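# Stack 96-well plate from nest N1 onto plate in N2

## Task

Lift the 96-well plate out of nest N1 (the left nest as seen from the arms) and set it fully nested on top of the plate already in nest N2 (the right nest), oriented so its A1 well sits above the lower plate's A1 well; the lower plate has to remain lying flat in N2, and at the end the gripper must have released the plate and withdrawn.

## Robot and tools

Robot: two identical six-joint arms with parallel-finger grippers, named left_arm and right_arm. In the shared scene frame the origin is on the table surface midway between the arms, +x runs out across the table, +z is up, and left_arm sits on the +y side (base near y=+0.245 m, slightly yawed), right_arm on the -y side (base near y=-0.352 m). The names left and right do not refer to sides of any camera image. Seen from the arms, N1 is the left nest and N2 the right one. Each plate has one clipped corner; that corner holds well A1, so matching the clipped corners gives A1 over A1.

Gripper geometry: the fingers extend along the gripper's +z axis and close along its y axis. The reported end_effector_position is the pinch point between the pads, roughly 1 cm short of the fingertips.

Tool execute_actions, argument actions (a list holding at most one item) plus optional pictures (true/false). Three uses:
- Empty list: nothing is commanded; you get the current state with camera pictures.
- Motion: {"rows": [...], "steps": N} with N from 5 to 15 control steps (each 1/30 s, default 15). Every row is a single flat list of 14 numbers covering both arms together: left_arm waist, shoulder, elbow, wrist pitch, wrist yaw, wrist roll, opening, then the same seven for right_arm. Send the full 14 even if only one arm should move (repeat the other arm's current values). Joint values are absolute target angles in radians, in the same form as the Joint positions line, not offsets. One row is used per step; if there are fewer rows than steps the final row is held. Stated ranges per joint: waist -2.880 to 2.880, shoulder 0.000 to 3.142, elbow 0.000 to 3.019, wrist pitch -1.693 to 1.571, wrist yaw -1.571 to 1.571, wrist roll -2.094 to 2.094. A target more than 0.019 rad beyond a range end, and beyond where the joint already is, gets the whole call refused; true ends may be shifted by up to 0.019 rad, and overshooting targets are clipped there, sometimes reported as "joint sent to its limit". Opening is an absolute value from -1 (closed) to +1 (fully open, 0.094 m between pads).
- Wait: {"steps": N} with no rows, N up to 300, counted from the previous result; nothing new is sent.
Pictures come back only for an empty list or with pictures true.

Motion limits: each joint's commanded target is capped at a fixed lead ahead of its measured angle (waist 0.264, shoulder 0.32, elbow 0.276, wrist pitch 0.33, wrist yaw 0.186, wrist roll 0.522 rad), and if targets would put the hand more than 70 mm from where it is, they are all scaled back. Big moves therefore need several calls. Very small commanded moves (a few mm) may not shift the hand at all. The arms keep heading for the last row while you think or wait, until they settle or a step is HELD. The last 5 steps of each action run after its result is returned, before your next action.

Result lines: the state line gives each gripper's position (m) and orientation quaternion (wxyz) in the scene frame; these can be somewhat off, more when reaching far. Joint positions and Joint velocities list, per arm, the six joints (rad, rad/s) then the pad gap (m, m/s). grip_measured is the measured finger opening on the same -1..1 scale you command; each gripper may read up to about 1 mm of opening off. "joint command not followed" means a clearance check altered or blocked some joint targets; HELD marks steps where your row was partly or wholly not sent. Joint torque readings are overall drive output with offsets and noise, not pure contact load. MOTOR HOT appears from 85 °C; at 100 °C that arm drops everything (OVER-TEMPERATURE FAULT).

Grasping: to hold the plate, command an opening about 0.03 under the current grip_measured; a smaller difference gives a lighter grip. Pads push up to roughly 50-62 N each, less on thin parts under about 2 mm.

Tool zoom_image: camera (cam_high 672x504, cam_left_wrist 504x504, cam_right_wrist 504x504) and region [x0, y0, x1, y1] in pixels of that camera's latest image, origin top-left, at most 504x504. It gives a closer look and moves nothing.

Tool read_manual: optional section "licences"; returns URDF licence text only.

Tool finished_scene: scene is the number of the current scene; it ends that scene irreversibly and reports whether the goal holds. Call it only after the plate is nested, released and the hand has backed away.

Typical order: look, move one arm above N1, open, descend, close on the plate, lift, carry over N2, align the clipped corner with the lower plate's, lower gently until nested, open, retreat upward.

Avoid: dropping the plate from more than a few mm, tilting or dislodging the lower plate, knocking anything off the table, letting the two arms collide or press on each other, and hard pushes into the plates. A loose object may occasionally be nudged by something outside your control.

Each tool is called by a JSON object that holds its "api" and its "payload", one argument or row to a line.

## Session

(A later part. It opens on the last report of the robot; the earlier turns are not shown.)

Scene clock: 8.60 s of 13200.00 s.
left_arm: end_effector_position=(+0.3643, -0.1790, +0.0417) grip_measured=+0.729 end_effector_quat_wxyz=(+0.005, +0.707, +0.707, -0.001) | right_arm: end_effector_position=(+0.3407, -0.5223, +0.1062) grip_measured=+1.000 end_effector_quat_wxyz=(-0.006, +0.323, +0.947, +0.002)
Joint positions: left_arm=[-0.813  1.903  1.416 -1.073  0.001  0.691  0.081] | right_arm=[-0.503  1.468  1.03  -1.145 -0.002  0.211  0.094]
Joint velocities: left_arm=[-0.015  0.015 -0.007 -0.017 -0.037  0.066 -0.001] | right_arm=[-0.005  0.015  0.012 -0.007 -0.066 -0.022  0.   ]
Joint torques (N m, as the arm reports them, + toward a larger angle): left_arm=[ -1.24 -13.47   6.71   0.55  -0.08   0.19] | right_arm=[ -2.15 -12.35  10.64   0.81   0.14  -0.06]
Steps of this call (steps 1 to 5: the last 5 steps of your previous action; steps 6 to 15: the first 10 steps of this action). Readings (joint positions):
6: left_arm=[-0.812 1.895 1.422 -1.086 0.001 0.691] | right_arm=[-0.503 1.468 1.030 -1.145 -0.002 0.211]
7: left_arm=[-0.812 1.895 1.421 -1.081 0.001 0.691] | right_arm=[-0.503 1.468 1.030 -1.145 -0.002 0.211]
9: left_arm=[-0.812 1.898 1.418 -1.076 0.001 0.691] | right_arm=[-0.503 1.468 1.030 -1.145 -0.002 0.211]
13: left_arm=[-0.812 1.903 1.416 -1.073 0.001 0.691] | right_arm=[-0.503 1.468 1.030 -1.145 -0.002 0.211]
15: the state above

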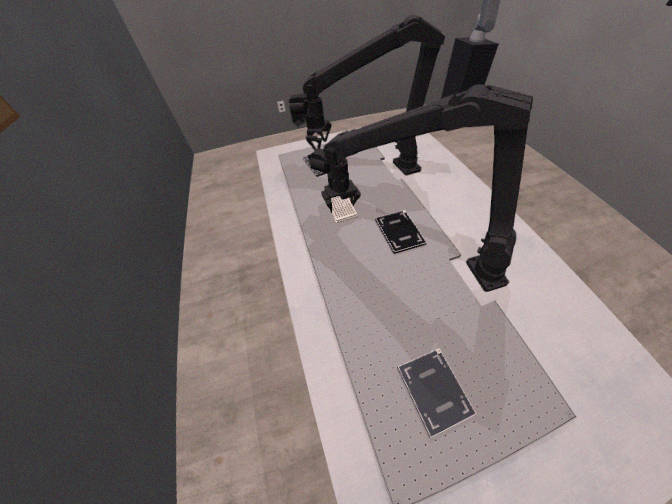

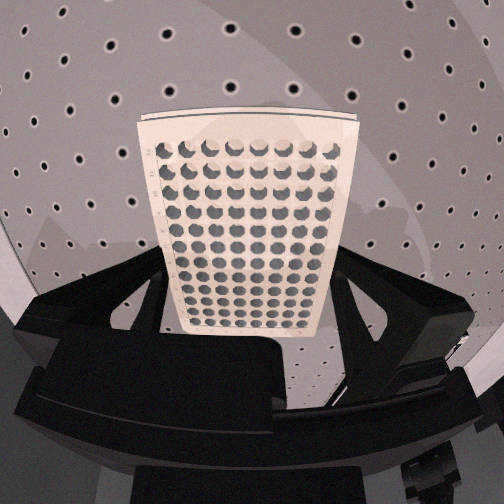

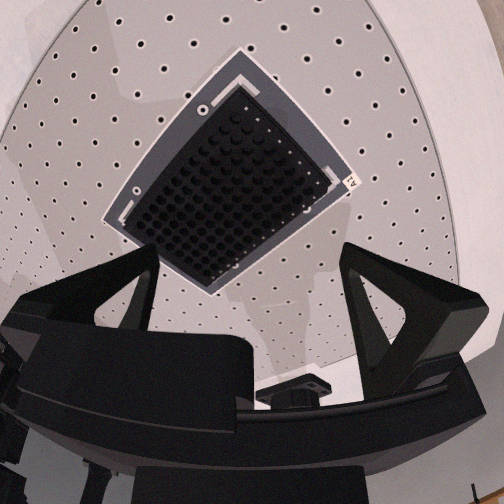

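The plate has touched down, so the left arm releases it and the right arm takes over.

{"api": "execute_actions", "payload": {
  "actions": [
    {"rows":[[-0.8195,1.905,1.42,-1.07,0,0.705,1,-0.5,1.46,1.05,-1.135,0,0.2,1]],"steps":8}
  ]
}}

{"api": "execute_actions", "payload": {
  "actions": [
    {"rows":[[-0.8195,1.8,1.425,-1.09,0,0.705,1,-0.5,1.46,1.05,-1.135,0,-0.3,1]],"steps":12}
  ]
}}

{"api": "execute_actions", "payload": {
  "actions": [
    {"rows":[[0.3,1.3,1.2,-1.3,0,0,1,-0.5,1.46,1.085,-1.135,0,-1.15,1]]}
  ]
}}

{"api": "execute_actions", "payload": {
  "actions": [
    {"rows":[[0.3,1.3,1.2,-1.3,0,0,1,0.38,1.53,1.06,-1.06,0,-1.15,1]]}
  ]
}}

{"api": "execute_actions", "payload": {
  "actions": [
    {"steps":16}
  ]
}}

{"api": "execute_actions", "payload": {
  "actions": [
    {"rows":[[0.3,1.3,1.2,-1.3,0,0,1,0.38,1.575,1.045,-1.03,0,-1.15,1]],"steps":10}
  ]
}}

{"api": "execute_actions", "payload": {
  "actions": [
    {"rows":[[0.3,1.3,1.2,-1.3,0,0,1,0.38,1.608,1.035,-0.992,0,-1.15,1]]}
  ],
  "pictures": true
}}

Scene clock: 8.90 s of 13200.00 s.
left_arm: end_effector_position=(+0.3643, -0.1790, +0.0419) grip_measured=+1.000 end_effector_quat_wxyz=(+0.006, +0.707, +0.707, -0.001) | right_arm: end_effector_position=(+0.3407, -0.5223, +0.1062) grip_measured=+1.000 end_effector_quat_wxyz=(-0.006, +0.323, +0.947, +0.002)
Joint positions: left_arm=[-0.813  1.903  1.416 -1.073  0.001  0.691  0.094] | right_arm=[-0.503  1.468  1.03  -1.145 -0.002  0.211  0.094]
Joint velocities: left_arm=[-0.005 -0.015  0.012  0.017  0.037 -0.007  0.   ] | right_arm=[ 0.015 -0.005 -0.022  0.002 -0.037  0.007  0.   ]
Joint torques (N m, as the arm reports them, + toward a larger angle): left_arm=[ -1.23 -15.06   7.24   0.05  -0.07   0.2 ] | right_arm=[ -1.69 -11.81  10.65   0.89   0.14  -0.08]
Steps of this call (steps 1 to 5: the last 5 steps of your previous action; step 6: the robot went on to your last target; steps 7 to 9: the first 3 steps of this action). Readings (joint positions):
7: left_arm=[-0.813 1.903 1.416 -1.073 0.001 0.691] | right_arm=[-0.503 1.468 1.030 -1.145 -0.002 0.211]
8: left_arm=[-0.813 1.903 1.416 -1.073 0.001 0.691] | right_arm=[-0.503 1.468 1.030 -1.145 -0.002 0.211]
9: the state above

Scene clock: 9.30 s of 13200.00 s.
left_arm: end_effector_position=(+0.3665, -0.1818, +0.0908) grip_measured=+1.000 end_effector_quat_wxyz=(+0.050, +0.706, +0.706, -0.005) | right_arm: end_effector_position=(+0.3407, -0.5223, +0.1062) grip_measured=+1.000 end_effector_quat_wxyz=(-0.005, +0.132, +0.991, +0.003)
Joint positions: left_arm=[-0.813  1.807  1.411 -1.075  0.001  0.691  0.094] | right_arm=[-0.503  1.468  1.03  -1.145 -0.002 -0.181  0.094]
Joint velocities: left_arm=[-0.005 -0.464 -0.022 -0.002  0.037 -0.022  0.   ] | right_arm=[-0.015 -0.005  0.002 -0.002 -0.022 -0.696  0.   ]
Joint torques (N m, as the arm reports them, + toward a larger angle): left_arm=[ -1.22 -12.87   8.44  -0.41  -0.07   0.2 ] | right_arm=[ -1.96 -12.19  10.67   0.85   0.07  -0.05]
Steps of this call (steps 1 to 5: the last 5 steps of your previous action; steps 6 to 12: the first 7 steps of this action). Readings (joint positions):
6: left_arm=[-0.813 1.897 1.416 -1.073 0.001 0.691] | right_arm=[-0.503 1.468 1.030 -1.145 -0.002 0.127]
7: left_arm=[-0.813 1.888 1.412 -1.074 0.001 0.691] | right_arm=[-0.503 1.468 1.030 -1.145 -0.002 0.043]
9: left_arm=[-0.813 1.859 1.411 -1.075 0.001 0.691] | right_arm=[-0.503 1.468 1.030 -1.145 -0.002 -0.077]
12: the state above

Scene clock: 9.80 s of 13200.00 s.
left_arm: end_effector_position=(+0.3827, -0.0206, +0.1712) grip_measured=+1.000 end_effector_quat_wxyz=(+0.050, +0.471, +0.881, -0.008) | right_arm: end_effector_position=(+0.3447, -0.5241, +0.1099) grip_measured=+1.000 end_effector_quat_wxyz=(+0.000, -0.278, +0.961, +0.001)
Joint positions: left_arm=[-0.556  1.492  1.234 -1.211  0.003  0.359  0.094] | right_arm=[-0.502  1.468  1.041 -1.145 -0.002 -1.008  0.094]
Joint velocities: left_arm=[ 1.206 -1.05  -0.173 -0.266 -0.022 -0.974  0.   ] | right_arm=[-0.015 -0.005 -0.022  0.007  0.037 -0.93   0.   ]
Joint torques (N m, as the arm reports them, + toward a larger angle): left_arm=[ -0.01 -10.91   7.55  -0.48  -0.13  -0.1 ] | right_arm=[ -2.   -12.51  12.91   0.81  -0.02  -0.06]
Steps of this call (steps 1 to 5: the last 5 steps of your previous action; steps 6 to 15: the first 10 steps of this action). Readings (joint positions):
6: left_arm=[-0.807 1.763 1.402 -1.080 0.002 0.663] | right_arm=[-0.503 1.468 1.031 -1.145 -0.002 -0.340]
7: left_arm=[-0.798 1.746 1.378 -1.093 0.003 0.630] | right_arm=[-0.503 1.468 1.032 -1.145 -0.002 -0.440]
9: left_arm=[-0.760 1.695 1.323 -1.132 0.003 0.562] | right_arm=[-0.502 1.468 1.036 -1.145 -0.002 -0.639]
13: left_arm=[-0.635 1.564 1.250 -1.191 0.003 0.424] | right_arm=[-0.502 1.468 1.041 -1.145 -0.002 -0.934]
15: the state above

Scene clock: 10.30 s of 13200.00 s.
left_arm: end_effector_position=(+0.4187, +0.3440, +0.2442) grip_measured=+1.000 end_effector_quat_wxyz=(+0.109, -0.092, +0.990, +0.018) | right_arm: end_effector_position=(+0.4000, -0.3455, +0.0949) grip_measured=+1.000 end_effector_quat_wxyz=(+0.012, -0.540, +0.842, -0.010)
Joint positions: left_arm=[ 0.307  1.288  1.211 -1.273 -0.004  0.053  0.094] | right_arm=[-0.036  1.508  1.041 -1.073  0.005 -1.121  0.094]
Joint velocities: left_arm=[ 1.06   0.054 -0.144 -0.11  -0.051 -0.3    0.   ] | right_arm=[ 1.773  0.063 -0.022  0.046 -0.066 -0.051  0.   ]
Joint torques (N m, as the arm reports them, + toward a larger angle): left_arm=[-6.55 -7.35  8.05 -0.34  0.16 -0.02] | right_arm=[ -2.49 -11.33   9.64   0.66  -0.21  -0.12]
Steps of this call (steps 1 to 5: the last 5 steps of your previous action; steps 6 to 15: the first 10 steps of this action). Readings (joint positions):
6: left_arm=[-0.241 1.318 1.226 -1.250 0.003 0.188] | right_arm=[-0.490 1.469 1.041 -1.137 0.003 -1.101]
7: left_arm=[-0.179 1.302 1.226 -1.253 0.003 0.167] | right_arm=[-0.466 1.472 1.041 -1.123 0.005 -1.104]
9: left_arm=[-0.051 1.284 1.226 -1.258 0.003 0.133] | right_arm=[-0.382 1.482 1.041 -1.100 0.005 -1.110]
13: left_arm=[0.207 1.284 1.220 -1.264 0.002 0.078] | right_arm=[-0.159 1.502 1.041 -1.078 0.005 -1.118]
15: the state above

Scene clock: 10.83 s of 13200.00 s.
left_arm: end_effector_position=(+0.4142, +0.3400, +0.2375) grip_measured=+1.000 end_effector_quat_wxyz=(+0.098, -0.108, +0.989, +0.013) | right_arm: end_effector_position=(+0.3625, -0.1759, +0.0930) grip_measured=+1.000 end_effector_quat_wxyz=(-0.016, +0.709, -0.705, +0.005)
Joint positions: left_arm=[ 0.3    1.29   1.2   -1.283 -0.002  0.016  0.094] | right_arm=[ 0.382  1.513  1.041 -1.065 -0.002 -1.138  0.094]
Joint velocities: left_arm=[-0.005  0.005  0.007 -0.007 -0.051  0.022  0.   ] | right_arm=[-0.259  0.005 -0.002 -0.007 -0.007 -0.037  0.   ]
Joint torques (N m, as the arm reports them, + toward a larger angle): left_arm=[-0.64 -7.32  8.25 -0.31 -0.02 -0.11] | right_arm=[ -1.67 -10.9   10.52   0.7   -0.05  -0.08]
Kept back: nothing.
Steps of this call (steps 1 to 5: the last 5 steps of your previous action; steps 6 to 16: the robot went on to your last target). Readings (joint positions):
1: left_arm=[0.334 1.289 1.207 -1.276 -0.005 0.044] | right_arm=[0.026 1.510 1.041 -1.071 0.005 -1.122]
2: left_arm=[0.347 1.290 1.203 -1.279 -0.006 0.037] | right_arm=[0.088 1.511 1.041 -1.070 0.005 -1.123]
4: left_arm=[0.340 1.290 1.200 -1.282 -0.005 0.028] | right_arm=[0.214 1.511 1.041 -1.068 0.004 -1.125]
8: left_arm=[0.306 1.290 1.200 -1.283 -0.002 0.020] | right_arm=[0.419 1.513 1.041 -1.065 -0.004 -1.134]
16: the state above

Scene clock: 11.00 s of 13200.00 s.
left_arm: end_effector_position=(+0.4142, +0.3400, +0.2375) grip_measured=+1.000 end_effector_quat_wxyz=(+0.098, -0.108, +0.989, +0.013) | right_arm: end_effector_position=(+0.3678, -0.1777, +0.0791) grip_measured=+1.000 end_effector_quat_wxyz=(-0.010, +0.706, -0.708, +0.003)
Joint positions: left_arm=[ 0.3    1.29   1.2   -1.283 -0.002  0.015  0.094] | right_arm=[ 0.373  1.548  1.041 -1.042 -0.002 -1.139  0.094]
Joint velocities: left_arm=[-0.005 -0.005  0.002  0.002  0.007  0.022  0.   ] | right_arm=[ 0.005  0.249 -0.002  0.037 -0.022 -0.007  0.   ]
Joint torques (N m, as the arm reports them, + toward a larger angle): left_arm=[-0.75 -7.3   8.23 -0.29 -0.02 -0.1 ] | right_arm=[ -1.9  -11.18   8.78   0.86   0.01  -0.08]
Steps of this call (steps 1 to 5: the first 5 steps of this action). Readings (joint positions):
1: left_arm=[0.300 1.290 1.200 -1.283 -0.002 0.015] | right_arm=[0.376 1.516 1.041 -1.061 -0.002 -1.138]
2: left_arm=[0.300 1.290 1.200 -1.283 -0.002 0.015] | right_arm=[0.373 1.522 1.041 -1.053 -0.002 -1.138]
4: left_arm=[0.300 1.290 1.200 -1.283 -0.002 0.015] | right_arm=[0.373 1.540 1.041 -1.044 -0.002 -1.139]
5: the state above

Scene clock: 11.50 s of 13200.00 s.
left_arm: end_effector_position=(+0.4142, +0.3400, +0.2375) grip_measured=+1.000 end_effector_quat_wxyz=(+0.098, -0.109, +0.989, +0.013) | right_arm: end_effector_position=(+0.3706, -0.1765, +0.0585) grip_measured=+1.000 end_effector_quat_wxyz=(-0.003, +0.706, -0.708, +0.000)
Joint positions: left_arm=[ 0.3    1.29   1.2   -1.283 -0.002  0.015  0.094] | right_arm=[ 0.373  1.593  1.032 -1.003 -0.002 -1.139  0.094]
Joint velocities: left_arm=[ 0.005 -0.005 -0.002  0.002 -0.007  0.007  0.   ] | right_arm=[-0.005 -0.024 -0.007 -0.007 -0.007 -0.007  0.   ]
Joint torques (N m, as the arm reports them, + toward a larger angle): left_arm=[-0.74 -7.25  8.27 -0.31 -0.03 -0.11] | right_arm=[ -1.97 -11.35   8.37   0.88  -0.01  -0.09]
Steps of this call (steps 1 to 5: the last 5 steps of your previous action; steps 6 to 15: the first 10 steps of this action). Readings (joint positions):
6: left_arm=[0.300 1.290 1.200 -1.283 -0.002 0.015] | right_arm=[0.373 1.567 1.040 -1.033 -0.002 -1.139]
7: left_arm=[0.300 1.290 1.200 -1.283 -0.002 0.015] | right_arm=[0.373 1.570 1.039 -1.021 -0.002 -1.139]
9: left_arm=[0.300 1.290 1.200 -1.283 -0.002 0.015] | right_arm=[0.373 1.578 1.038 -1.008 -0.002 -1.139]
13: left_arm=[0.300 1.290 1.200 -1.283 -0.002 0.015] | right_arm=[0.373 1.592 1.033 -1.003 -0.002 -1.139]
15: the state above

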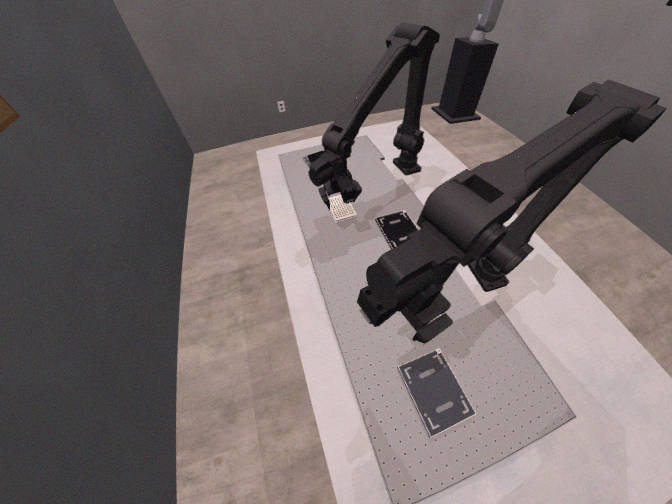

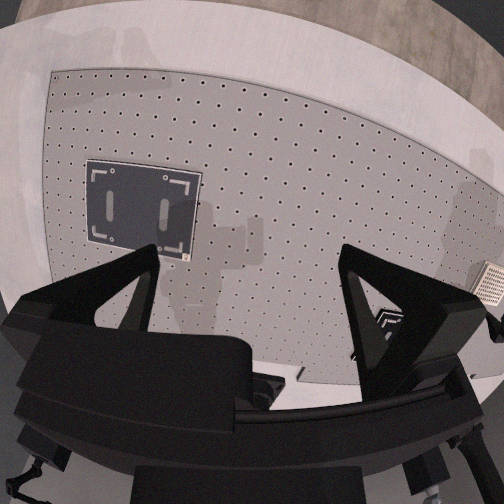

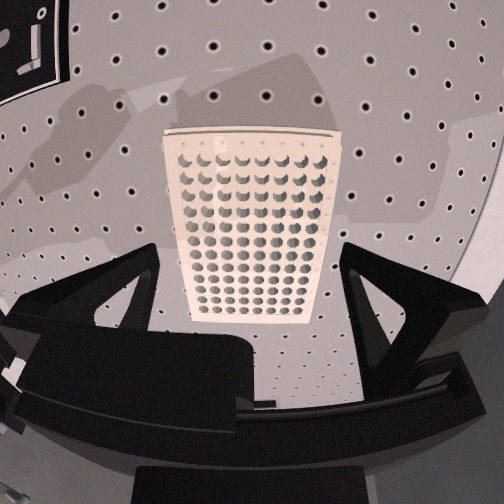

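{"api": "execute_actions", "payload": {
  "actions": [
    {"rows":[[0.3,1.3,1.2,-1.3,0,0,1,0.339,1.608,1.022,-0.985,0,-1.18,1]],"steps":12}
  ]
}}

{"api": "execute_actions", "payload": {
  "actions": [
    {"rows":[[0.3,1.3,1.2,-1.3,0,0,1,0.339,1.62,1.012,-0.975,0,-1.18,1],[0.3,1.3,1.2,-1.3,0,0,1,0.339,1.625,1.008,-0.965,0,-1.18,1],[0.3,1.3,1.2,-1.3,0,0,1,0.339,1.631,1.003,-0.955,0,-1.18,1],[0.3,1.3,1.2,-1.3,0,0,1,0.339,1.631,1.003,-0.943,0,-1.18,1]]}
  ]
}}

{"api": "execute_actions", "payload": {
  "actions": [
    {"steps":5}
  ],
  "pictures": true
}}

Scene clock: 11.97 s of 13200.00 s.
left_arm: end_effector_position=(+0.4142, +0.3400, +0.2375) grip_measured=+1.000 end_effector_quat_wxyz=(+0.098, -0.109, +0.989, +0.013) | right_arm: end_effector_position=(+0.3722, -0.1896, +0.0545) grip_measured=+1.000 end_effector_quat_wxyz=(-0.001, +0.704, -0.710, -0.001)
Joint positions: left_arm=[ 0.3    1.29   1.2   -1.283 -0.002  0.015  0.094] | right_arm=[ 0.343  1.593  1.02  -0.996 -0.002 -1.162  0.094]
Joint velocities: left_arm=[-0.005 -0.015  0.012 -0.012 -0.051 -0.051  0.   ] | right_arm=[-0.093 -0.005 -0.027 -0.002 -0.037 -0.066  0.   ]
Joint torques (N m, as the arm reports them, + toward a larger angle): left_arm=[-0.69 -7.23  8.25 -0.31 -0.03 -0.11] | right_arm=[ -2.05 -11.01   8.22   0.89   0.01  -0.08]
Steps of this call (steps 1 to 5: the last 5 steps of your previous action; steps 6 to 7: the robot went on to your last target; steps 8 to 14: the first 7 steps of this action). Readings (joint positions):
8: left_arm=[0.300 1.290 1.200 -1.283 -0.002 0.015] | right_arm=[0.371 1.593 1.030 -1.000 -0.002 -1.144]
9: left_arm=[0.300 1.290 1.200 -1.283 -0.002 0.015] | right_arm=[0.368 1.593 1.028 -0.998 -0.002 -1.149]
11: left_arm=[0.300 1.290 1.200 -1.283 -0.002 0.015] | right_arm=[0.356 1.593 1.023 -0.996 -0.002 -1.156]
14: the state above

Scene clock: 12.47 s of 13200.00 s.
left_arm: end_effector_position=(+0.4142, +0.3400, +0.2375) grip_measured=+1.000 end_effector_quat_wxyz=(+0.098, -0.109, +0.989, +0.013) | right_arm: end_effector_position=(+0.3720, -0.1909, +0.0394) grip_measured=+1.000 end_effector_quat_wxyz=(-0.001, +0.705, -0.709, -0.001)
Joint positions: left_arm=[ 0.3    1.29   1.2   -1.283 -0.002  0.015  0.094] | right_arm=[ 0.34   1.615  1.    -0.955 -0.002 -1.168  0.094]
Joint velocities: left_arm=[-0.015 -0.005  0.012 -0.017 -0.007  0.022  0.   ] | right_arm=[-0.005  0.005 -0.002 -0.007 -0.022 -0.037  0.   ]
Joint torques (N m, as the arm reports them, + toward a larger angle): left_arm=[-0.68 -7.25  8.27 -0.3  -0.03 -0.11] | right_arm=[ -2.58 -11.65   8.21   0.91  -0.03  -0.09]
Steps of this call (steps 1 to 5: the last 5 steps of your previous action; steps 6 to 15: the first 10 steps of this action). Readings (joint positions):
6: left_arm=[0.300 1.290 1.200 -1.283 -0.002 0.015] | right_arm=[0.340 1.593 1.018 -0.993 -0.002 -1.167]
7: left_arm=[0.300 1.290 1.200 -1.283 -0.002 0.015] | right_arm=[0.340 1.594 1.016 -0.987 -0.002 -1.167]
9: left_arm=[0.300 1.290 1.200 -1.283 -0.002 0.015] | right_arm=[0.340 1.598 1.009 -0.971 -0.002 -1.168]
13: left_arm=[0.300 1.290 1.200 -1.283 -0.002 0.015] | right_arm=[0.340 1.613 1.001 -0.956 -0.002 -1.168]
15: the state above

Scene clock: 12.63 s of 13200.00 s.
left_arm: end_effector_position=(+0.4142, +0.3400, +0.2375) grip_measured=+1.000 end_effector_quat_wxyz=(+0.098, -0.109, +0.989, +0.013) | right_arm: end_effector_position=(+0.3723, -0.1908, +0.0393) grip_measured=+1.000 end_effector_quat_wxyz=(-0.001, +0.705, -0.709, -0.001)
Joint positions: left_arm=[ 0.3    1.29   1.2   -1.283 -0.002  0.015  0.094] | right_arm=[ 0.34   1.616  1.    -0.953 -0.002 -1.169  0.094]
Joint velocities: left_arm=[-0.015  0.005  0.012 -0.012  0.007  0.022  0.   ] | right_arm=[-0.005 -0.005  0.017  0.002  0.022 -0.037  0.   ]
Joint torques (N m, as the arm reports them, + toward a larger angle): left_arm=[-0.7  -7.29  8.26 -0.3  -0.03 -0.11] | right_arm=[ -2.73 -11.38   8.11   0.88  -0.02  -0.05]
Kept back: nothing.
Steps of this call (steps 1 to 5: the last 5 steps of your previous action). Readings (joint positions):
1: left_arm=[0.300 1.290 1.200 -1.283 -0.002 0.015] | right_arm=[0.340 1.616 1.000 -0.954 -0.002 -1.168]
2: left_arm=[0.300 1.290 1.200 -1.283 -0.002 0.015] | right_arm=[0.340 1.616 1.000 -0.954 -0.002 -1.169]
4: left_arm=[0.300 1.290 1.200 -1.283 -0.002 0.015] | right_arm=[0.340 1.616 1.000 -0.953 -0.002 -1.169]
5: the state above

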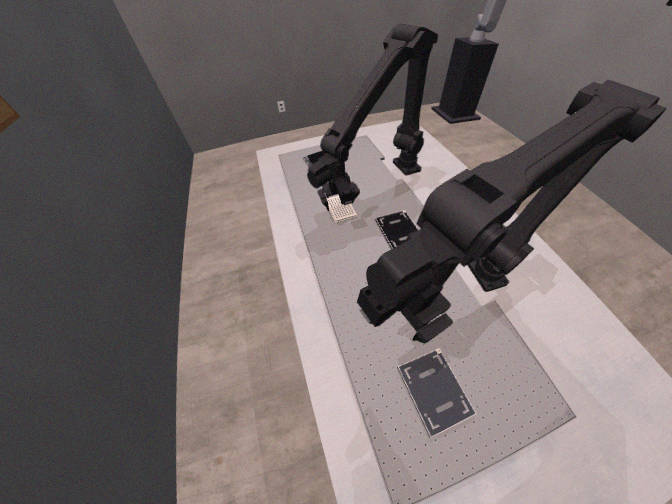

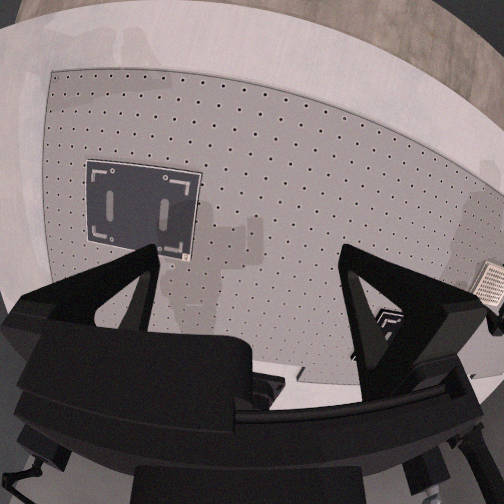

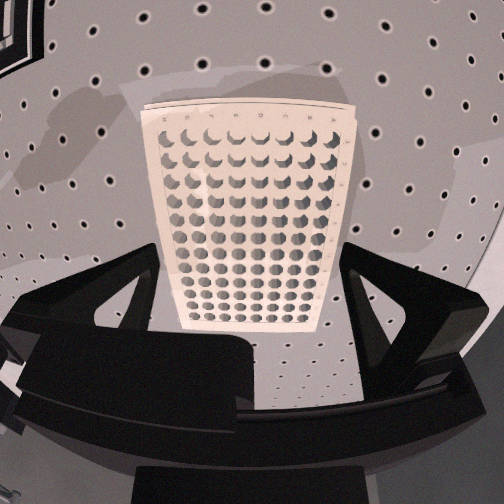

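{"api": "execute_actions", "payload": {
  "actions": [
    {"rows":[[0.3,1.3,1.2,-1.3,0,0,1,0.339,1.62,1.003,-0.95,0,-1.17,0.85],[0.3,1.3,1.2,-1.3,0,0,1,0.339,1.62,1.003,-0.95,0,-1.17,0.8],[0.3,1.3,1.2,-1.3,0,0,1,0.339,1.62,1.003,-0.95,0,-1.17,0.68]],"steps":10}
  ]
}}

{"api": "execute_actions", "payload": {
  "actions": [
    {"rows":[[0.3,1.3,1.2,-1.3,0,0,1,0.339,1.55,1.03,-0.97,0,-1.17,0.68],[0.3,1.3,1.2,-1.3,0,0,1,0.339,1.52,1.04,-0.99,0,-1.17,0.68],[0.3,1.3,1.2,-1.3,0,0,1,0.339,1.49,1.05,-1.03,0,-1.17,0.68],[0.3,1.3,1.2,-1.3,0,0,1,0.339,1.46,1.06,-1.08,0,-1.17,0.68],[0.3,1.3,1.2,-1.3,0,0,1,0.339,1.45,1.06,-1.13,0,-1.17,0.68]],"steps":13}
  ]
}}

{"api": "execute_actions", "payload": {
  "actions": [
    {"rows":[[0.3,1.3,1.2,-1.3,0,0,1,-0.448,1.45,1.06,-1.13,0,1.05,0.68]]}
  ]
}}

{"api": "execute_actions", "payload": {
  "actions": [
    {"steps":22}
  ]
}}

{"api": "execute_actions", "payload": {
  "actions": [
    {"rows":[[0.3,1.3,1.2,-1.3,0,0,1,-0.448,1.5,1.0,-1.06,0,1.05,0.68]],"steps":12}
  ]
}}

{"api": "execute_actions", "payload": {
  "actions": [
    {"rows":[[0.3,1.3,1.2,-1.3,0,0,1,-0.448,1.528,0.98,-1.021,0,1.05,0.68]]}
  ],
  "pictures": true
}}

{"api": "zoom_image", "payload": {
  "camera": "cam_right_wrist",
  "region": [110,50,400,340]
}}

Scene clock: 13.20 s of 13200.00 s.
left_arm: end_effector_position=(+0.4142, +0.3400, +0.2375) grip_measured=+1.000 end_effector_quat_wxyz=(+0.098, -0.109, +0.989, +0.013) | right_arm: end_effector_position=(+0.3723, -0.1908, +0.0393) grip_measured=+0.704 end_effector_quat_wxyz=(-0.001, +0.705, -0.709, -0.001)
Joint positions: left_arm=[ 0.3    1.29   1.2   -1.283 -0.002  0.015  0.094] | right_arm=[ 0.34   1.616  1.    -0.953 -0.002 -1.169  0.08 ]
Joint velocities: left_arm=[-0.005 -0.005  0.007 -0.007  0.022  0.037  0.   ] | right_arm=[ 0.015 -0.005  0.007  0.002 -0.007 -0.037 -0.   ]
Joint torques (N m, as the arm reports them, + toward a larger angle): left_arm=[-0.74 -7.23  8.27 -0.31 -0.03 -0.11] | right_arm=[ -2.58 -12.64   8.06   0.61  -0.03   0.03]
Steps of this call (steps 1 to 12: the robot went on to your last target; steps 13 to 17: the first 5 steps of this action). Readings (joint positions):
13: left_arm=[0.300 1.290 1.200 -1.283 -0.002 0.015] | right_arm=[0.340 1.616 1.000 -0.953 -0.002 -1.169]
14: left_arm=[0.300 1.290 1.200 -1.283 -0.002 0.015] | right_arm=[0.340 1.616 1.000 -0.953 -0.002 -1.169]
16: left_arm=[0.300 1.290 1.200 -1.283 -0.002 0.015] | right_arm=[0.340 1.616 1.000 -0.953 -0.002 -1.169]
17: the state above

Scene clock: 13.63 s of 13200.00 s.
left_arm: end_effector_position=(+0.4142, +0.3400, +0.2375) grip_measured=+1.000 end_effector_quat_wxyz=(+0.098, -0.109, +0.989, +0.013) | right_arm: end_effector_position=(+0.3485, -0.2007, +0.0943) grip_measured=+0.704 end_effector_quat_wxyz=(+0.004, +0.705, -0.709, -0.003)
Joint positions: left_arm=[ 0.3    1.29   1.2   -1.283 -0.002  0.015  0.094] | right_arm=[ 0.34   1.48   1.008 -1.108 -0.002 -1.169  0.08 ]
Joint velocities: left_arm=[-0.005 -0.005  0.017  0.012  0.022 -0.007  0.   ] | right_arm=[-0.015 -0.611  0.115 -0.286  0.007 -0.007 -0.   ]
Joint torques (N m, as the arm reports them, + toward a larger angle): left_arm=[-0.72 -7.25  8.27 -0.3  -0.03 -0.11] | right_arm=[ -2.4  -10.78  12.78   0.5    0.01   0.03]
Steps of this call (steps 1 to 5: the last 5 steps of your previous action; steps 6 to 13: the first 8 steps of this action). Readings (joint positions):
6: left_arm=[0.300 1.290 1.200 -1.283 -0.002 0.015] | right_arm=[0.340 1.614 1.000 -0.955 -0.002 -1.169]
7: left_arm=[0.300 1.290 1.200 -1.283 -0.002 0.015] | right_arm=[0.340 1.607 1.000 -0.961 -0.002 -1.169]
9: left_arm=[0.300 1.290 1.200 -1.283 -0.002 0.015] | right_arm=[0.340 1.578 1.000 -1.004 -0.002 -1.169]
13: the state above

Scene clock: 14.13 s of 13200.00 s.
left_arm: end_effector_position=(+0.4142, +0.3400, +0.2375) grip_measured=+1.000 end_effector_quat_wxyz=(+0.098, -0.109, +0.989, +0.013) | right_arm: end_effector_position=(+0.3835, -0.3885, +0.1150) grip_measured=+0.704 end_effector_quat_wxyz=(+0.017, -0.221, +0.975, -0.003)
Joint positions: left_arm=[ 0.3    1.29   1.2   -1.283 -0.002  0.015  0.094] | right_arm=[-0.148  1.444  1.029 -1.121 -0.006 -0.537  0.08 ]
Joint velocities: left_arm=[ 0.005 -0.024  0.002  0.002 -0.007  0.037  0.   ] | right_arm=[-1.861 -0.005 -0.007  0.012 -0.022  1.795 -0.001]
Joint torques (N m, as the arm reports them, + toward a larger angle): left_arm=[-0.71 -7.3   8.26 -0.3  -0.04 -0.11] | right_arm=[ -1.71 -10.63  10.87   0.26   0.11   0.05]
Steps of this call (steps 1 to 5: the last 5 steps of your previous action; steps 6 to 15: the first 10 steps of this action). Readings (joint positions):
6: left_arm=[0.300 1.290 1.200 -1.283 -0.002 0.015] | right_arm=[0.328 1.444 1.029 -1.120 -0.007 -1.114]
7: left_arm=[0.300 1.290 1.200 -1.283 -0.002 0.015] | right_arm=[0.303 1.444 1.029 -1.121 -0.009 -1.050]
9: left_arm=[0.300 1.290 1.200 -1.283 -0.002 0.015] | right_arm=[0.215 1.444 1.029 -1.121 -0.009 -0.923]
13: left_arm=[0.300 1.290 1.200 -1.283 -0.002 0.015] | right_arm=[-0.020 1.444 1.029 -1.121 -0.007 -0.665]
15: the state above

Scene clock: 14.87 s of 13200.00 s.
left_arm: end_effector_position=(+0.4142, +0.3400, +0.2375) grip_measured=+1.000 end_effector_quat_wxyz=(+0.098, -0.109, +0.989, +0.013) | right_arm: end_effector_position=(+0.3554, -0.5035, +0.1150) grip_measured=+0.705 end_effector_quat_wxyz=(+0.017, +0.636, +0.772, +0.004)
Joint positions: left_arm=[ 0.3    1.29   1.2   -1.283 -0.002  0.015  0.094] | right_arm=[-0.442  1.444  1.029 -1.121  0.002  0.992  0.08 ]
Joint velocities: left_arm=[-0.005 -0.015  0.012  0.007  0.007  0.066  0.   ] | right_arm=[ 0.005 -0.005  0.002  0.002 -0.125  0.286 -0.   ]
Joint torques (N m, as the arm reports them, + toward a larger angle): left_arm=[-0.73 -7.26  8.25 -0.3  -0.03 -0.11] | right_arm=[ -2.87 -10.51  11.8    0.14  -0.02   0.09]
Kept back: nothing.
Steps of this call (steps 1 to 5: the last 5 steps of your previous action; steps 6 to 22: the robot went on to your last target). Readings (joint positions):
1: left_arm=[0.300 1.290 1.200 -1.283 -0.002 0.015] | right_arm=[-0.213 1.444 1.029 -1.121 -0.006 -0.472]
2: left_arm=[0.300 1.290 1.200 -1.283 -0.002 0.015] | right_arm=[-0.278 1.444 1.029 -1.121 -0.005 -0.401]
4: left_arm=[0.300 1.290 1.200 -1.283 -0.002 0.015] | right_arm=[-0.402 1.444 1.029 -1.121 -0.001 -0.205]
8: left_arm=[0.300 1.290 1.200 -1.283 -0.002 0.015] | right_arm=[-0.511 1.444 1.029 -1.121 0.006 0.199]
22: the state above

Scene clock: 15.10 s of 13200.00 s.
left_arm: end_effector_position=(+0.4142, +0.3400, +0.2375) grip_measured=+1.000 end_effector_quat_wxyz=(+0.098, -0.109, +0.989, +0.013) | right_arm: end_effector_position=(+0.3522, -0.5022, +0.0868) grip_measured=+0.705 end_effector_quat_wxyz=(+0.003, +0.650, +0.760, -0.000)
Joint positions: left_arm=[ 0.3    1.29   1.2   -1.283 -0.002  0.015  0.094] | right_arm=[-0.442  1.488  0.995 -1.072  0.002  1.029  0.08 ]
Joint velocities: left_arm=[ 0.005  0.024 -0.002  0.012 -0.066  0.037  0.   ] | right_arm=[-0.005  0.151 -0.081 -0.002 -0.066  0.051 -0.   ]
Joint torques (N m, as the arm reports them, + toward a larger angle): left_arm=[-0.71 -7.25  8.25 -0.29 -0.03 -0.11] | right_arm=[ -2.57 -11.07   9.35   0.89  -0.01   0.11]
Steps of this call (steps 1 to 7: the first 7 steps of this action). Readings (joint positions):
1: left_arm=[0.300 1.290 1.200 -1.283 -0.002 0.015] | right_arm=[-0.442 1.446 1.024 -1.109 0.002 1.002]
2: left_arm=[0.300 1.290 1.200 -1.283 -0.002 0.015] | right_arm=[-0.442 1.449 1.018 -1.093 0.002 1.009]
4: left_arm=[0.300 1.290 1.200 -1.283 -0.002 0.015] | right_arm=[-0.442 1.465 1.007 -1.077 0.002 1.020]
7: the state above

Scene clock: 15.60 s of 13200.00 s.
left_arm: end_effector_position=(+0.4142, +0.3400, +0.2375) grip_measured=+1.000 end_effector_quat_wxyz=(+0.098, -0.109, +0.989, +0.013) | right_arm: end_effector_position=(+0.3525, -0.5024, +0.0708) grip_measured=+0.705 end_effector_quat_wxyz=(+0.001, +0.653, +0.757, -0.001)
Joint positions: left_arm=[ 0.3    1.29   1.2   -1.283 -0.002  0.015  0.094] | right_arm=[-0.442  1.514  0.976 -1.032  0.002  1.038  0.08 ]
Joint velocities: left_arm=[-0.005  0.005 -0.002 -0.002 -0.051  0.051  0.   ] | right_arm=[-0.015 -0.005 -0.027  0.012  0.022  0.022  0.   ]
Joint torques (N m, as the arm reports them, + toward a larger angle): left_arm=[-0.69 -7.31  8.26 -0.3  -0.03 -0.11] | right_arm=[ -2.37 -10.83   8.74   0.94   0.     0.12]
Steps of this call (steps 1 to 5: the last 5 steps of your previous action; steps 6 to 15: the first 10 steps of this action). Readings (joint positions):
6: left_arm=[0.300 1.290 1.200 -1.283 -0.002 0.015] | right_arm=[-0.442 1.495 0.989 -1.062 0.002 1.036]
7: left_arm=[0.300 1.290 1.200 -1.283 -0.002 0.015] | right_arm=[-0.442 1.497 0.985 -1.050 0.002 1.037]
9: left_arm=[0.300 1.290 1.200 -1.283 -0.002 0.015] | right_arm=[-0.442 1.504 0.981 -1.037 0.002 1.037]
13: left_arm=[0.300 1.290 1.200 -1.283 -0.002 0.015] | right_arm=[-0.442 1.514 0.976 -1.032 0.002 1.038]
15: the state above

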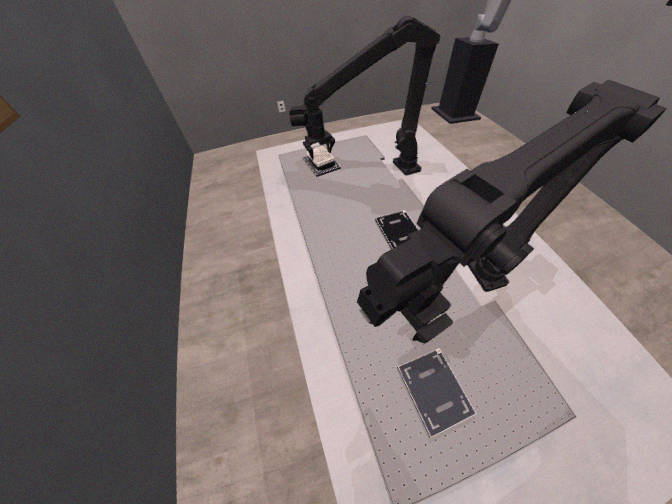

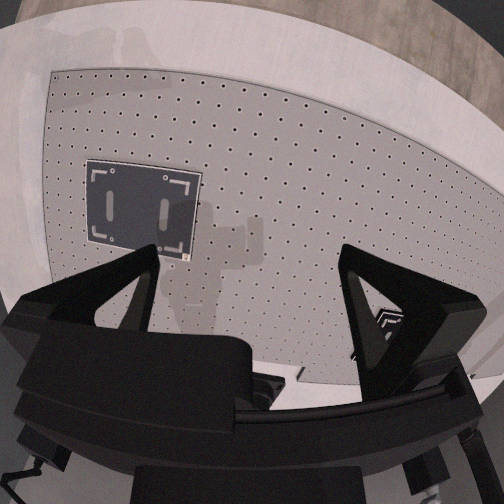

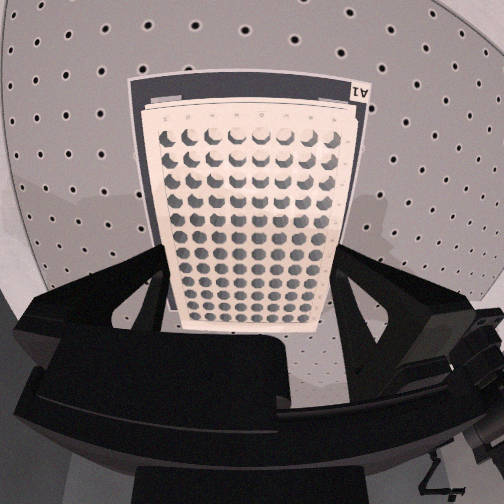

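Region (110, 50, 400, 340) of cam_right_wrist's 504x504 image, scaled by 1.738, with more detail than that image has.

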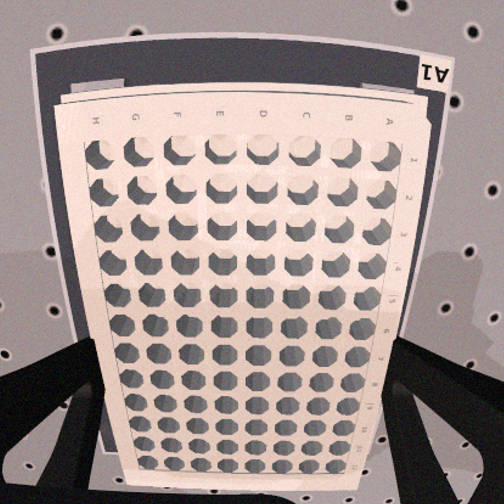

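{"api": "execute_actions", "payload": {
  "actions": [
    {"rows":[[0.3,1.3,1.2,-1.3,0,0,1,-0.425,1.54,0.976,-1.021,0,1.075,0.67]]}
  ]
}}

{"api": "execute_actions", "payload": {
  "actions": [
    {"steps":5}
  ],
  "pictures": true
}}

{"api": "zoom_image", "payload": {
  "camera": "cam_right_wrist",
  "region": [110,50,400,340]
}}

Scene clock: 17.00 s of 13200.00 s.
left_arm: end_effector_position=(+0.4142, +0.3400, +0.2375) grip_measured=+1.000 end_effector_quat_wxyz=(+0.098, -0.109, +0.989, +0.013) | right_arm: end_effector_position=(+0.3532, -0.4976, +0.0671) grip_measured=+0.705 end_effector_quat_wxyz=(-0.004, +0.657, +0.753, -0.003)
Joint positions: left_arm=[ 0.3    1.29   1.2   -1.283 -0.002  0.015  0.094] | right_arm=[-0.43   1.522  0.974 -1.032  0.002  1.061  0.08 ]
Joint velocities: left_arm=[-0.005  0.005  0.002 -0.022 -0.022  0.007  0.   ] | right_arm=[-0.005  0.005 -0.012  0.002 -0.051  0.022 -0.001]
Joint torques (N m, as the arm reports them, + toward a larger angle): left_arm=[-0.63 -7.29  8.26 -0.31 -0.03 -0.11] | right_arm=[ -2.15 -10.38   8.35   0.93  -0.03   0.14]
Steps of this call (steps 1 to 5: the last 5 steps of your previous action; steps 6 to 15: the robot went on to your last target; steps 16 to 32: nothing new was sent; steps 33 to 42: the first 10 steps of this action). Readings (joint positions):
33: left_arm=[0.300 1.290 1.200 -1.283 -0.002 0.015] | right_arm=[-0.442 1.514 0.976 -1.032 0.002 1.043]
34: left_arm=[0.300 1.290 1.200 -1.283 -0.002 0.015] | right_arm=[-0.440 1.516 0.976 -1.032 0.002 1.047]
36: left_arm=[0.300 1.290 1.200 -1.283 -0.002 0.015] | right_arm=[-0.436 1.519 0.976 -1.032 0.002 1.053]
40: left_arm=[0.300 1.290 1.200 -1.283 -0.002 0.015] | right_arm=[-0.431 1.522 0.975 -1.032 0.002 1.059]
42: the state above

Scene clock: 17.17 s of 13200.00 s.
left_arm: end_effector_position=(+0.4142, +0.3400, +0.2375) grip_measured=+1.000 end_effector_quat_wxyz=(+0.098, -0.109, +0.989, +0.013) | right_arm: end_effector_position=(+0.3532, -0.4976, +0.0671) grip_measured=+0.705 end_effector_quat_wxyz=(-0.004, +0.658, +0.753, -0.003)
Joint positions: left_arm=[ 0.3    1.29   1.2   -1.283 -0.002  0.015  0.094] | right_arm=[-0.43   1.522  0.974 -1.032  0.002  1.062  0.08 ]
Joint velocities: left_arm=[ 0.005 -0.005 -0.007 -0.022 -0.007  0.066  0.   ] | right_arm=[ 0.005 -0.005 -0.007 -0.032 -0.022  0.007 -0.001]
Joint torques (N m, as the arm reports them, + toward a larger angle): left_arm=[-0.72 -7.36  8.23 -0.29 -0.03 -0.11] | right_arm=[-1.93 -9.97  8.33  0.9   0.    0.16]
Kept back: nothing.
Steps of this call (steps 1 to 5: the last 5 steps of your previous action). Readings (joint positions):
1: left_arm=[0.300 1.290 1.200 -1.283 -0.002 0.015] | right_arm=[-0.430 1.522 0.974 -1.032 0.002 1.061]
2: left_arm=[0.300 1.290 1.200 -1.283 -0.002 0.015] | right_arm=[-0.430 1.522 0.974 -1.032 0.002 1.061]
4: left_arm=[0.300 1.290 1.200 -1.283 -0.002 0.015] | right_arm=[-0.430 1.522 0.974 -1.032 0.002 1.062]
5: the state above

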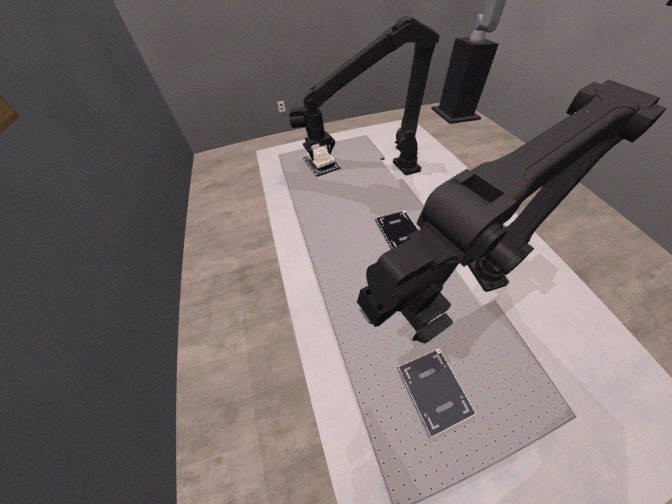

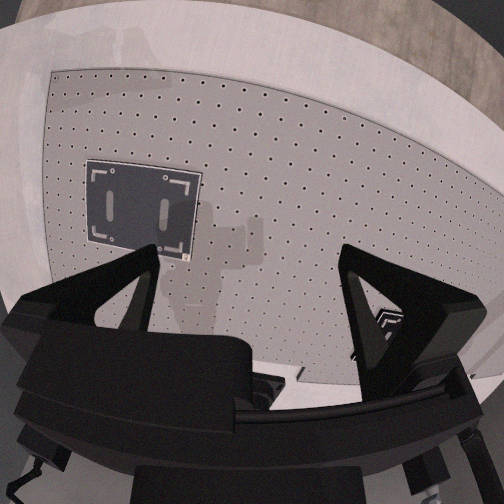

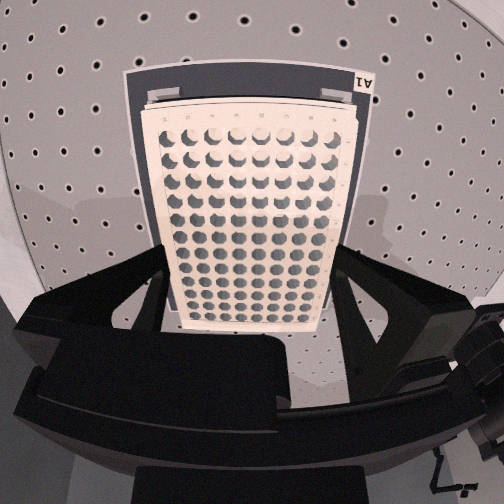

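Region (110, 50, 400, 340) of cam_right_wrist's 504x504 image, scaled by 1.738, with more detail than that image has.

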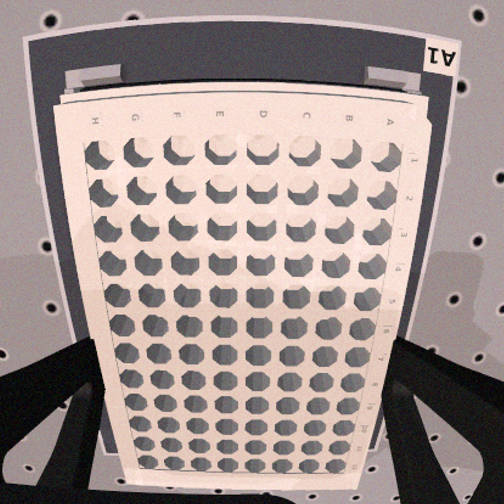

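{"api": "execute_actions", "payload": {
  "actions": [
    {"rows":[[0.3,1.3,1.2,-1.3,0,0,1,-0.43,1.54,0.985,-1.017,-0.006,1.081,0.67]],"steps":10}
  ]
}}

{"api": "execute_actions", "payload": {
  "actions": [
    {"rows":[[0.3,1.3,1.2,-1.3,0,0,1,-0.43,1.553,0.985,-1.025,-0.006,1.081,0.67]]}
  ],
  "pictures": true
}}

{"api": "zoom_image", "payload": {
  "camera": "cam_right_wrist",
  "region": [110,50,400,340]
}}

Scene clock: 17.67 s of 13200.00 s.
left_arm: end_effector_position=(+0.4142, +0.3400, +0.2375) grip_measured=+1.000 end_effector_quat_wxyz=(+0.098, -0.109, +0.989, +0.013) | right_arm: end_effector_position=(+0.3544, -0.4973, +0.0671) grip_measured=+0.705 end_effector_quat_wxyz=(-0.003, +0.660, +0.751, +0.000)
Joint positions: left_arm=[ 0.3    1.29   1.2   -1.283 -0.002  0.015  0.094] | right_arm=[-0.43   1.522  0.974 -1.028 -0.002  1.068  0.08 ]
Joint velocities: left_arm=[-0.015 -0.005 -0.002  0.002 -0.022 -0.007  0.   ] | right_arm=[-0.005 -0.034  0.012  0.007 -0.037 -0.007 -0.001]
Joint torques (N m, as the arm reports them, + toward a larger angle): left_arm=[-0.7  -7.27  8.25 -0.29 -0.03 -0.11] | right_arm=[-2.01 -9.81  9.09  0.88 -0.06  0.16]
Steps of this call (steps 1 to 10: the robot went on to your last target; steps 11 to 15: the first 5 steps of this action). Readings (joint positions):
11: left_arm=[0.300 1.290 1.200 -1.283 -0.002 0.015] | right_arm=[-0.430 1.522 0.974 -1.031 -0.000 1.064]
12: left_arm=[0.300 1.290 1.200 -1.283 -0.002 0.015] | right_arm=[-0.430 1.522 0.974 -1.030 -0.001 1.065]
14: left_arm=[0.300 1.290 1.200 -1.283 -0.002 0.015] | right_arm=[-0.430 1.522 0.974 -1.028 -0.002 1.067]
15: the state above

Scene clock: 18.17 s of 13200.00 s.
left_arm: end_effector_position=(+0.4142, +0.3400, +0.2375) grip_measured=+1.000 end_effector_quat_wxyz=(+0.098, -0.109, +0.989, +0.013) | right_arm: end_effector_position=(+0.3541, -0.4970, +0.0650) grip_measured=+0.705 end_effector_quat_wxyz=(-0.006, +0.661, +0.751, -0.000)
Joint positions: left_arm=[ 0.3    1.29   1.2   -1.283 -0.002  0.015  0.094] | right_arm=[-0.43   1.528  0.974 -1.028 -0.003  1.069  0.08 ]
Joint velocities: left_arm=[-0.005 -0.005 -0.012 -0.002 -0.007  0.022  0.   ] | right_arm=[ 0.005 -0.005  0.017 -0.002  0.066 -0.022 -0.001]
Joint torques (N m, as the arm reports them, + toward a larger angle): left_arm=[-0.79 -7.25  8.26 -0.3  -0.03 -0.11] | right_arm=[-2.1  -9.35  9.11  0.6  -0.05  0.12]
Steps of this call (steps 1 to 5: the last 5 steps of your previous action; steps 6 to 15: the first 10 steps of this action). Readings (joint positions):
6: left_arm=[0.300 1.290 1.200 -1.283 -0.002 0.015] | right_arm=[-0.430 1.523 0.974 -1.028 -0.002 1.069]
7: left_arm=[0.300 1.290 1.200 -1.283 -0.002 0.015] | right_arm=[-0.430 1.525 0.974 -1.028 -0.002 1.069]
9: left_arm=[0.300 1.290 1.200 -1.283 -0.002 0.015] | right_arm=[-0.430 1.528 0.974 -1.028 -0.003 1.069]
13: left_arm=[0.300 1.290 1.200 -1.283 -0.002 0.015] | right_arm=[-0.430 1.528 0.974 -1.028 -0.003 1.069]
15: the state above

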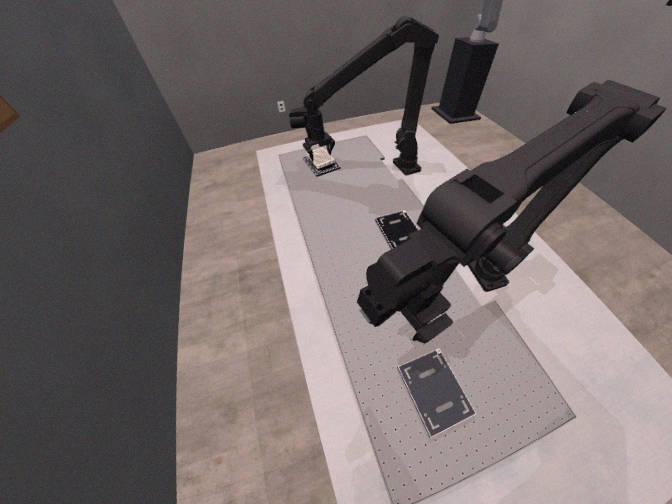

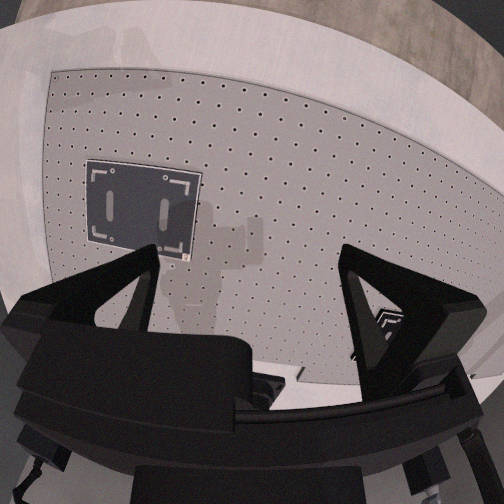

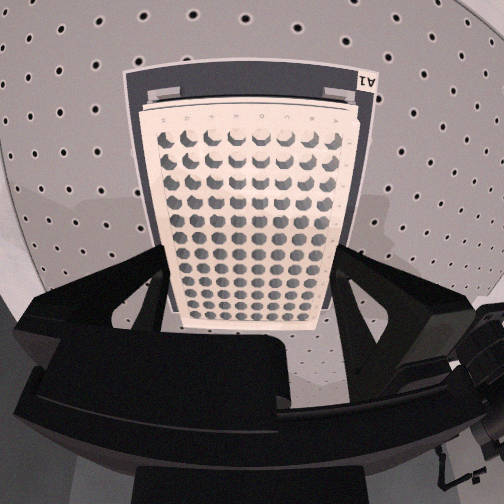

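Region (110, 50, 400, 340) of cam_right_wrist's 504x504 image, scaled by 1.738, with more detail than that image has.

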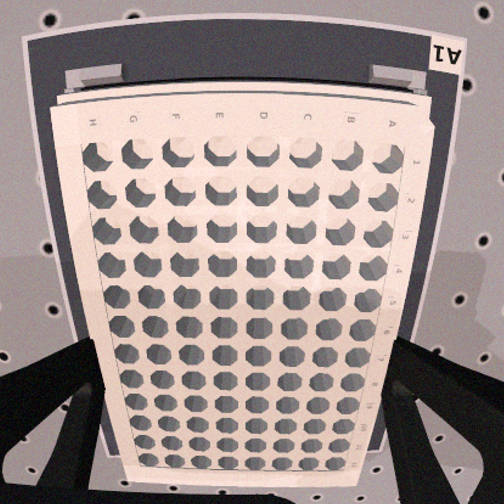

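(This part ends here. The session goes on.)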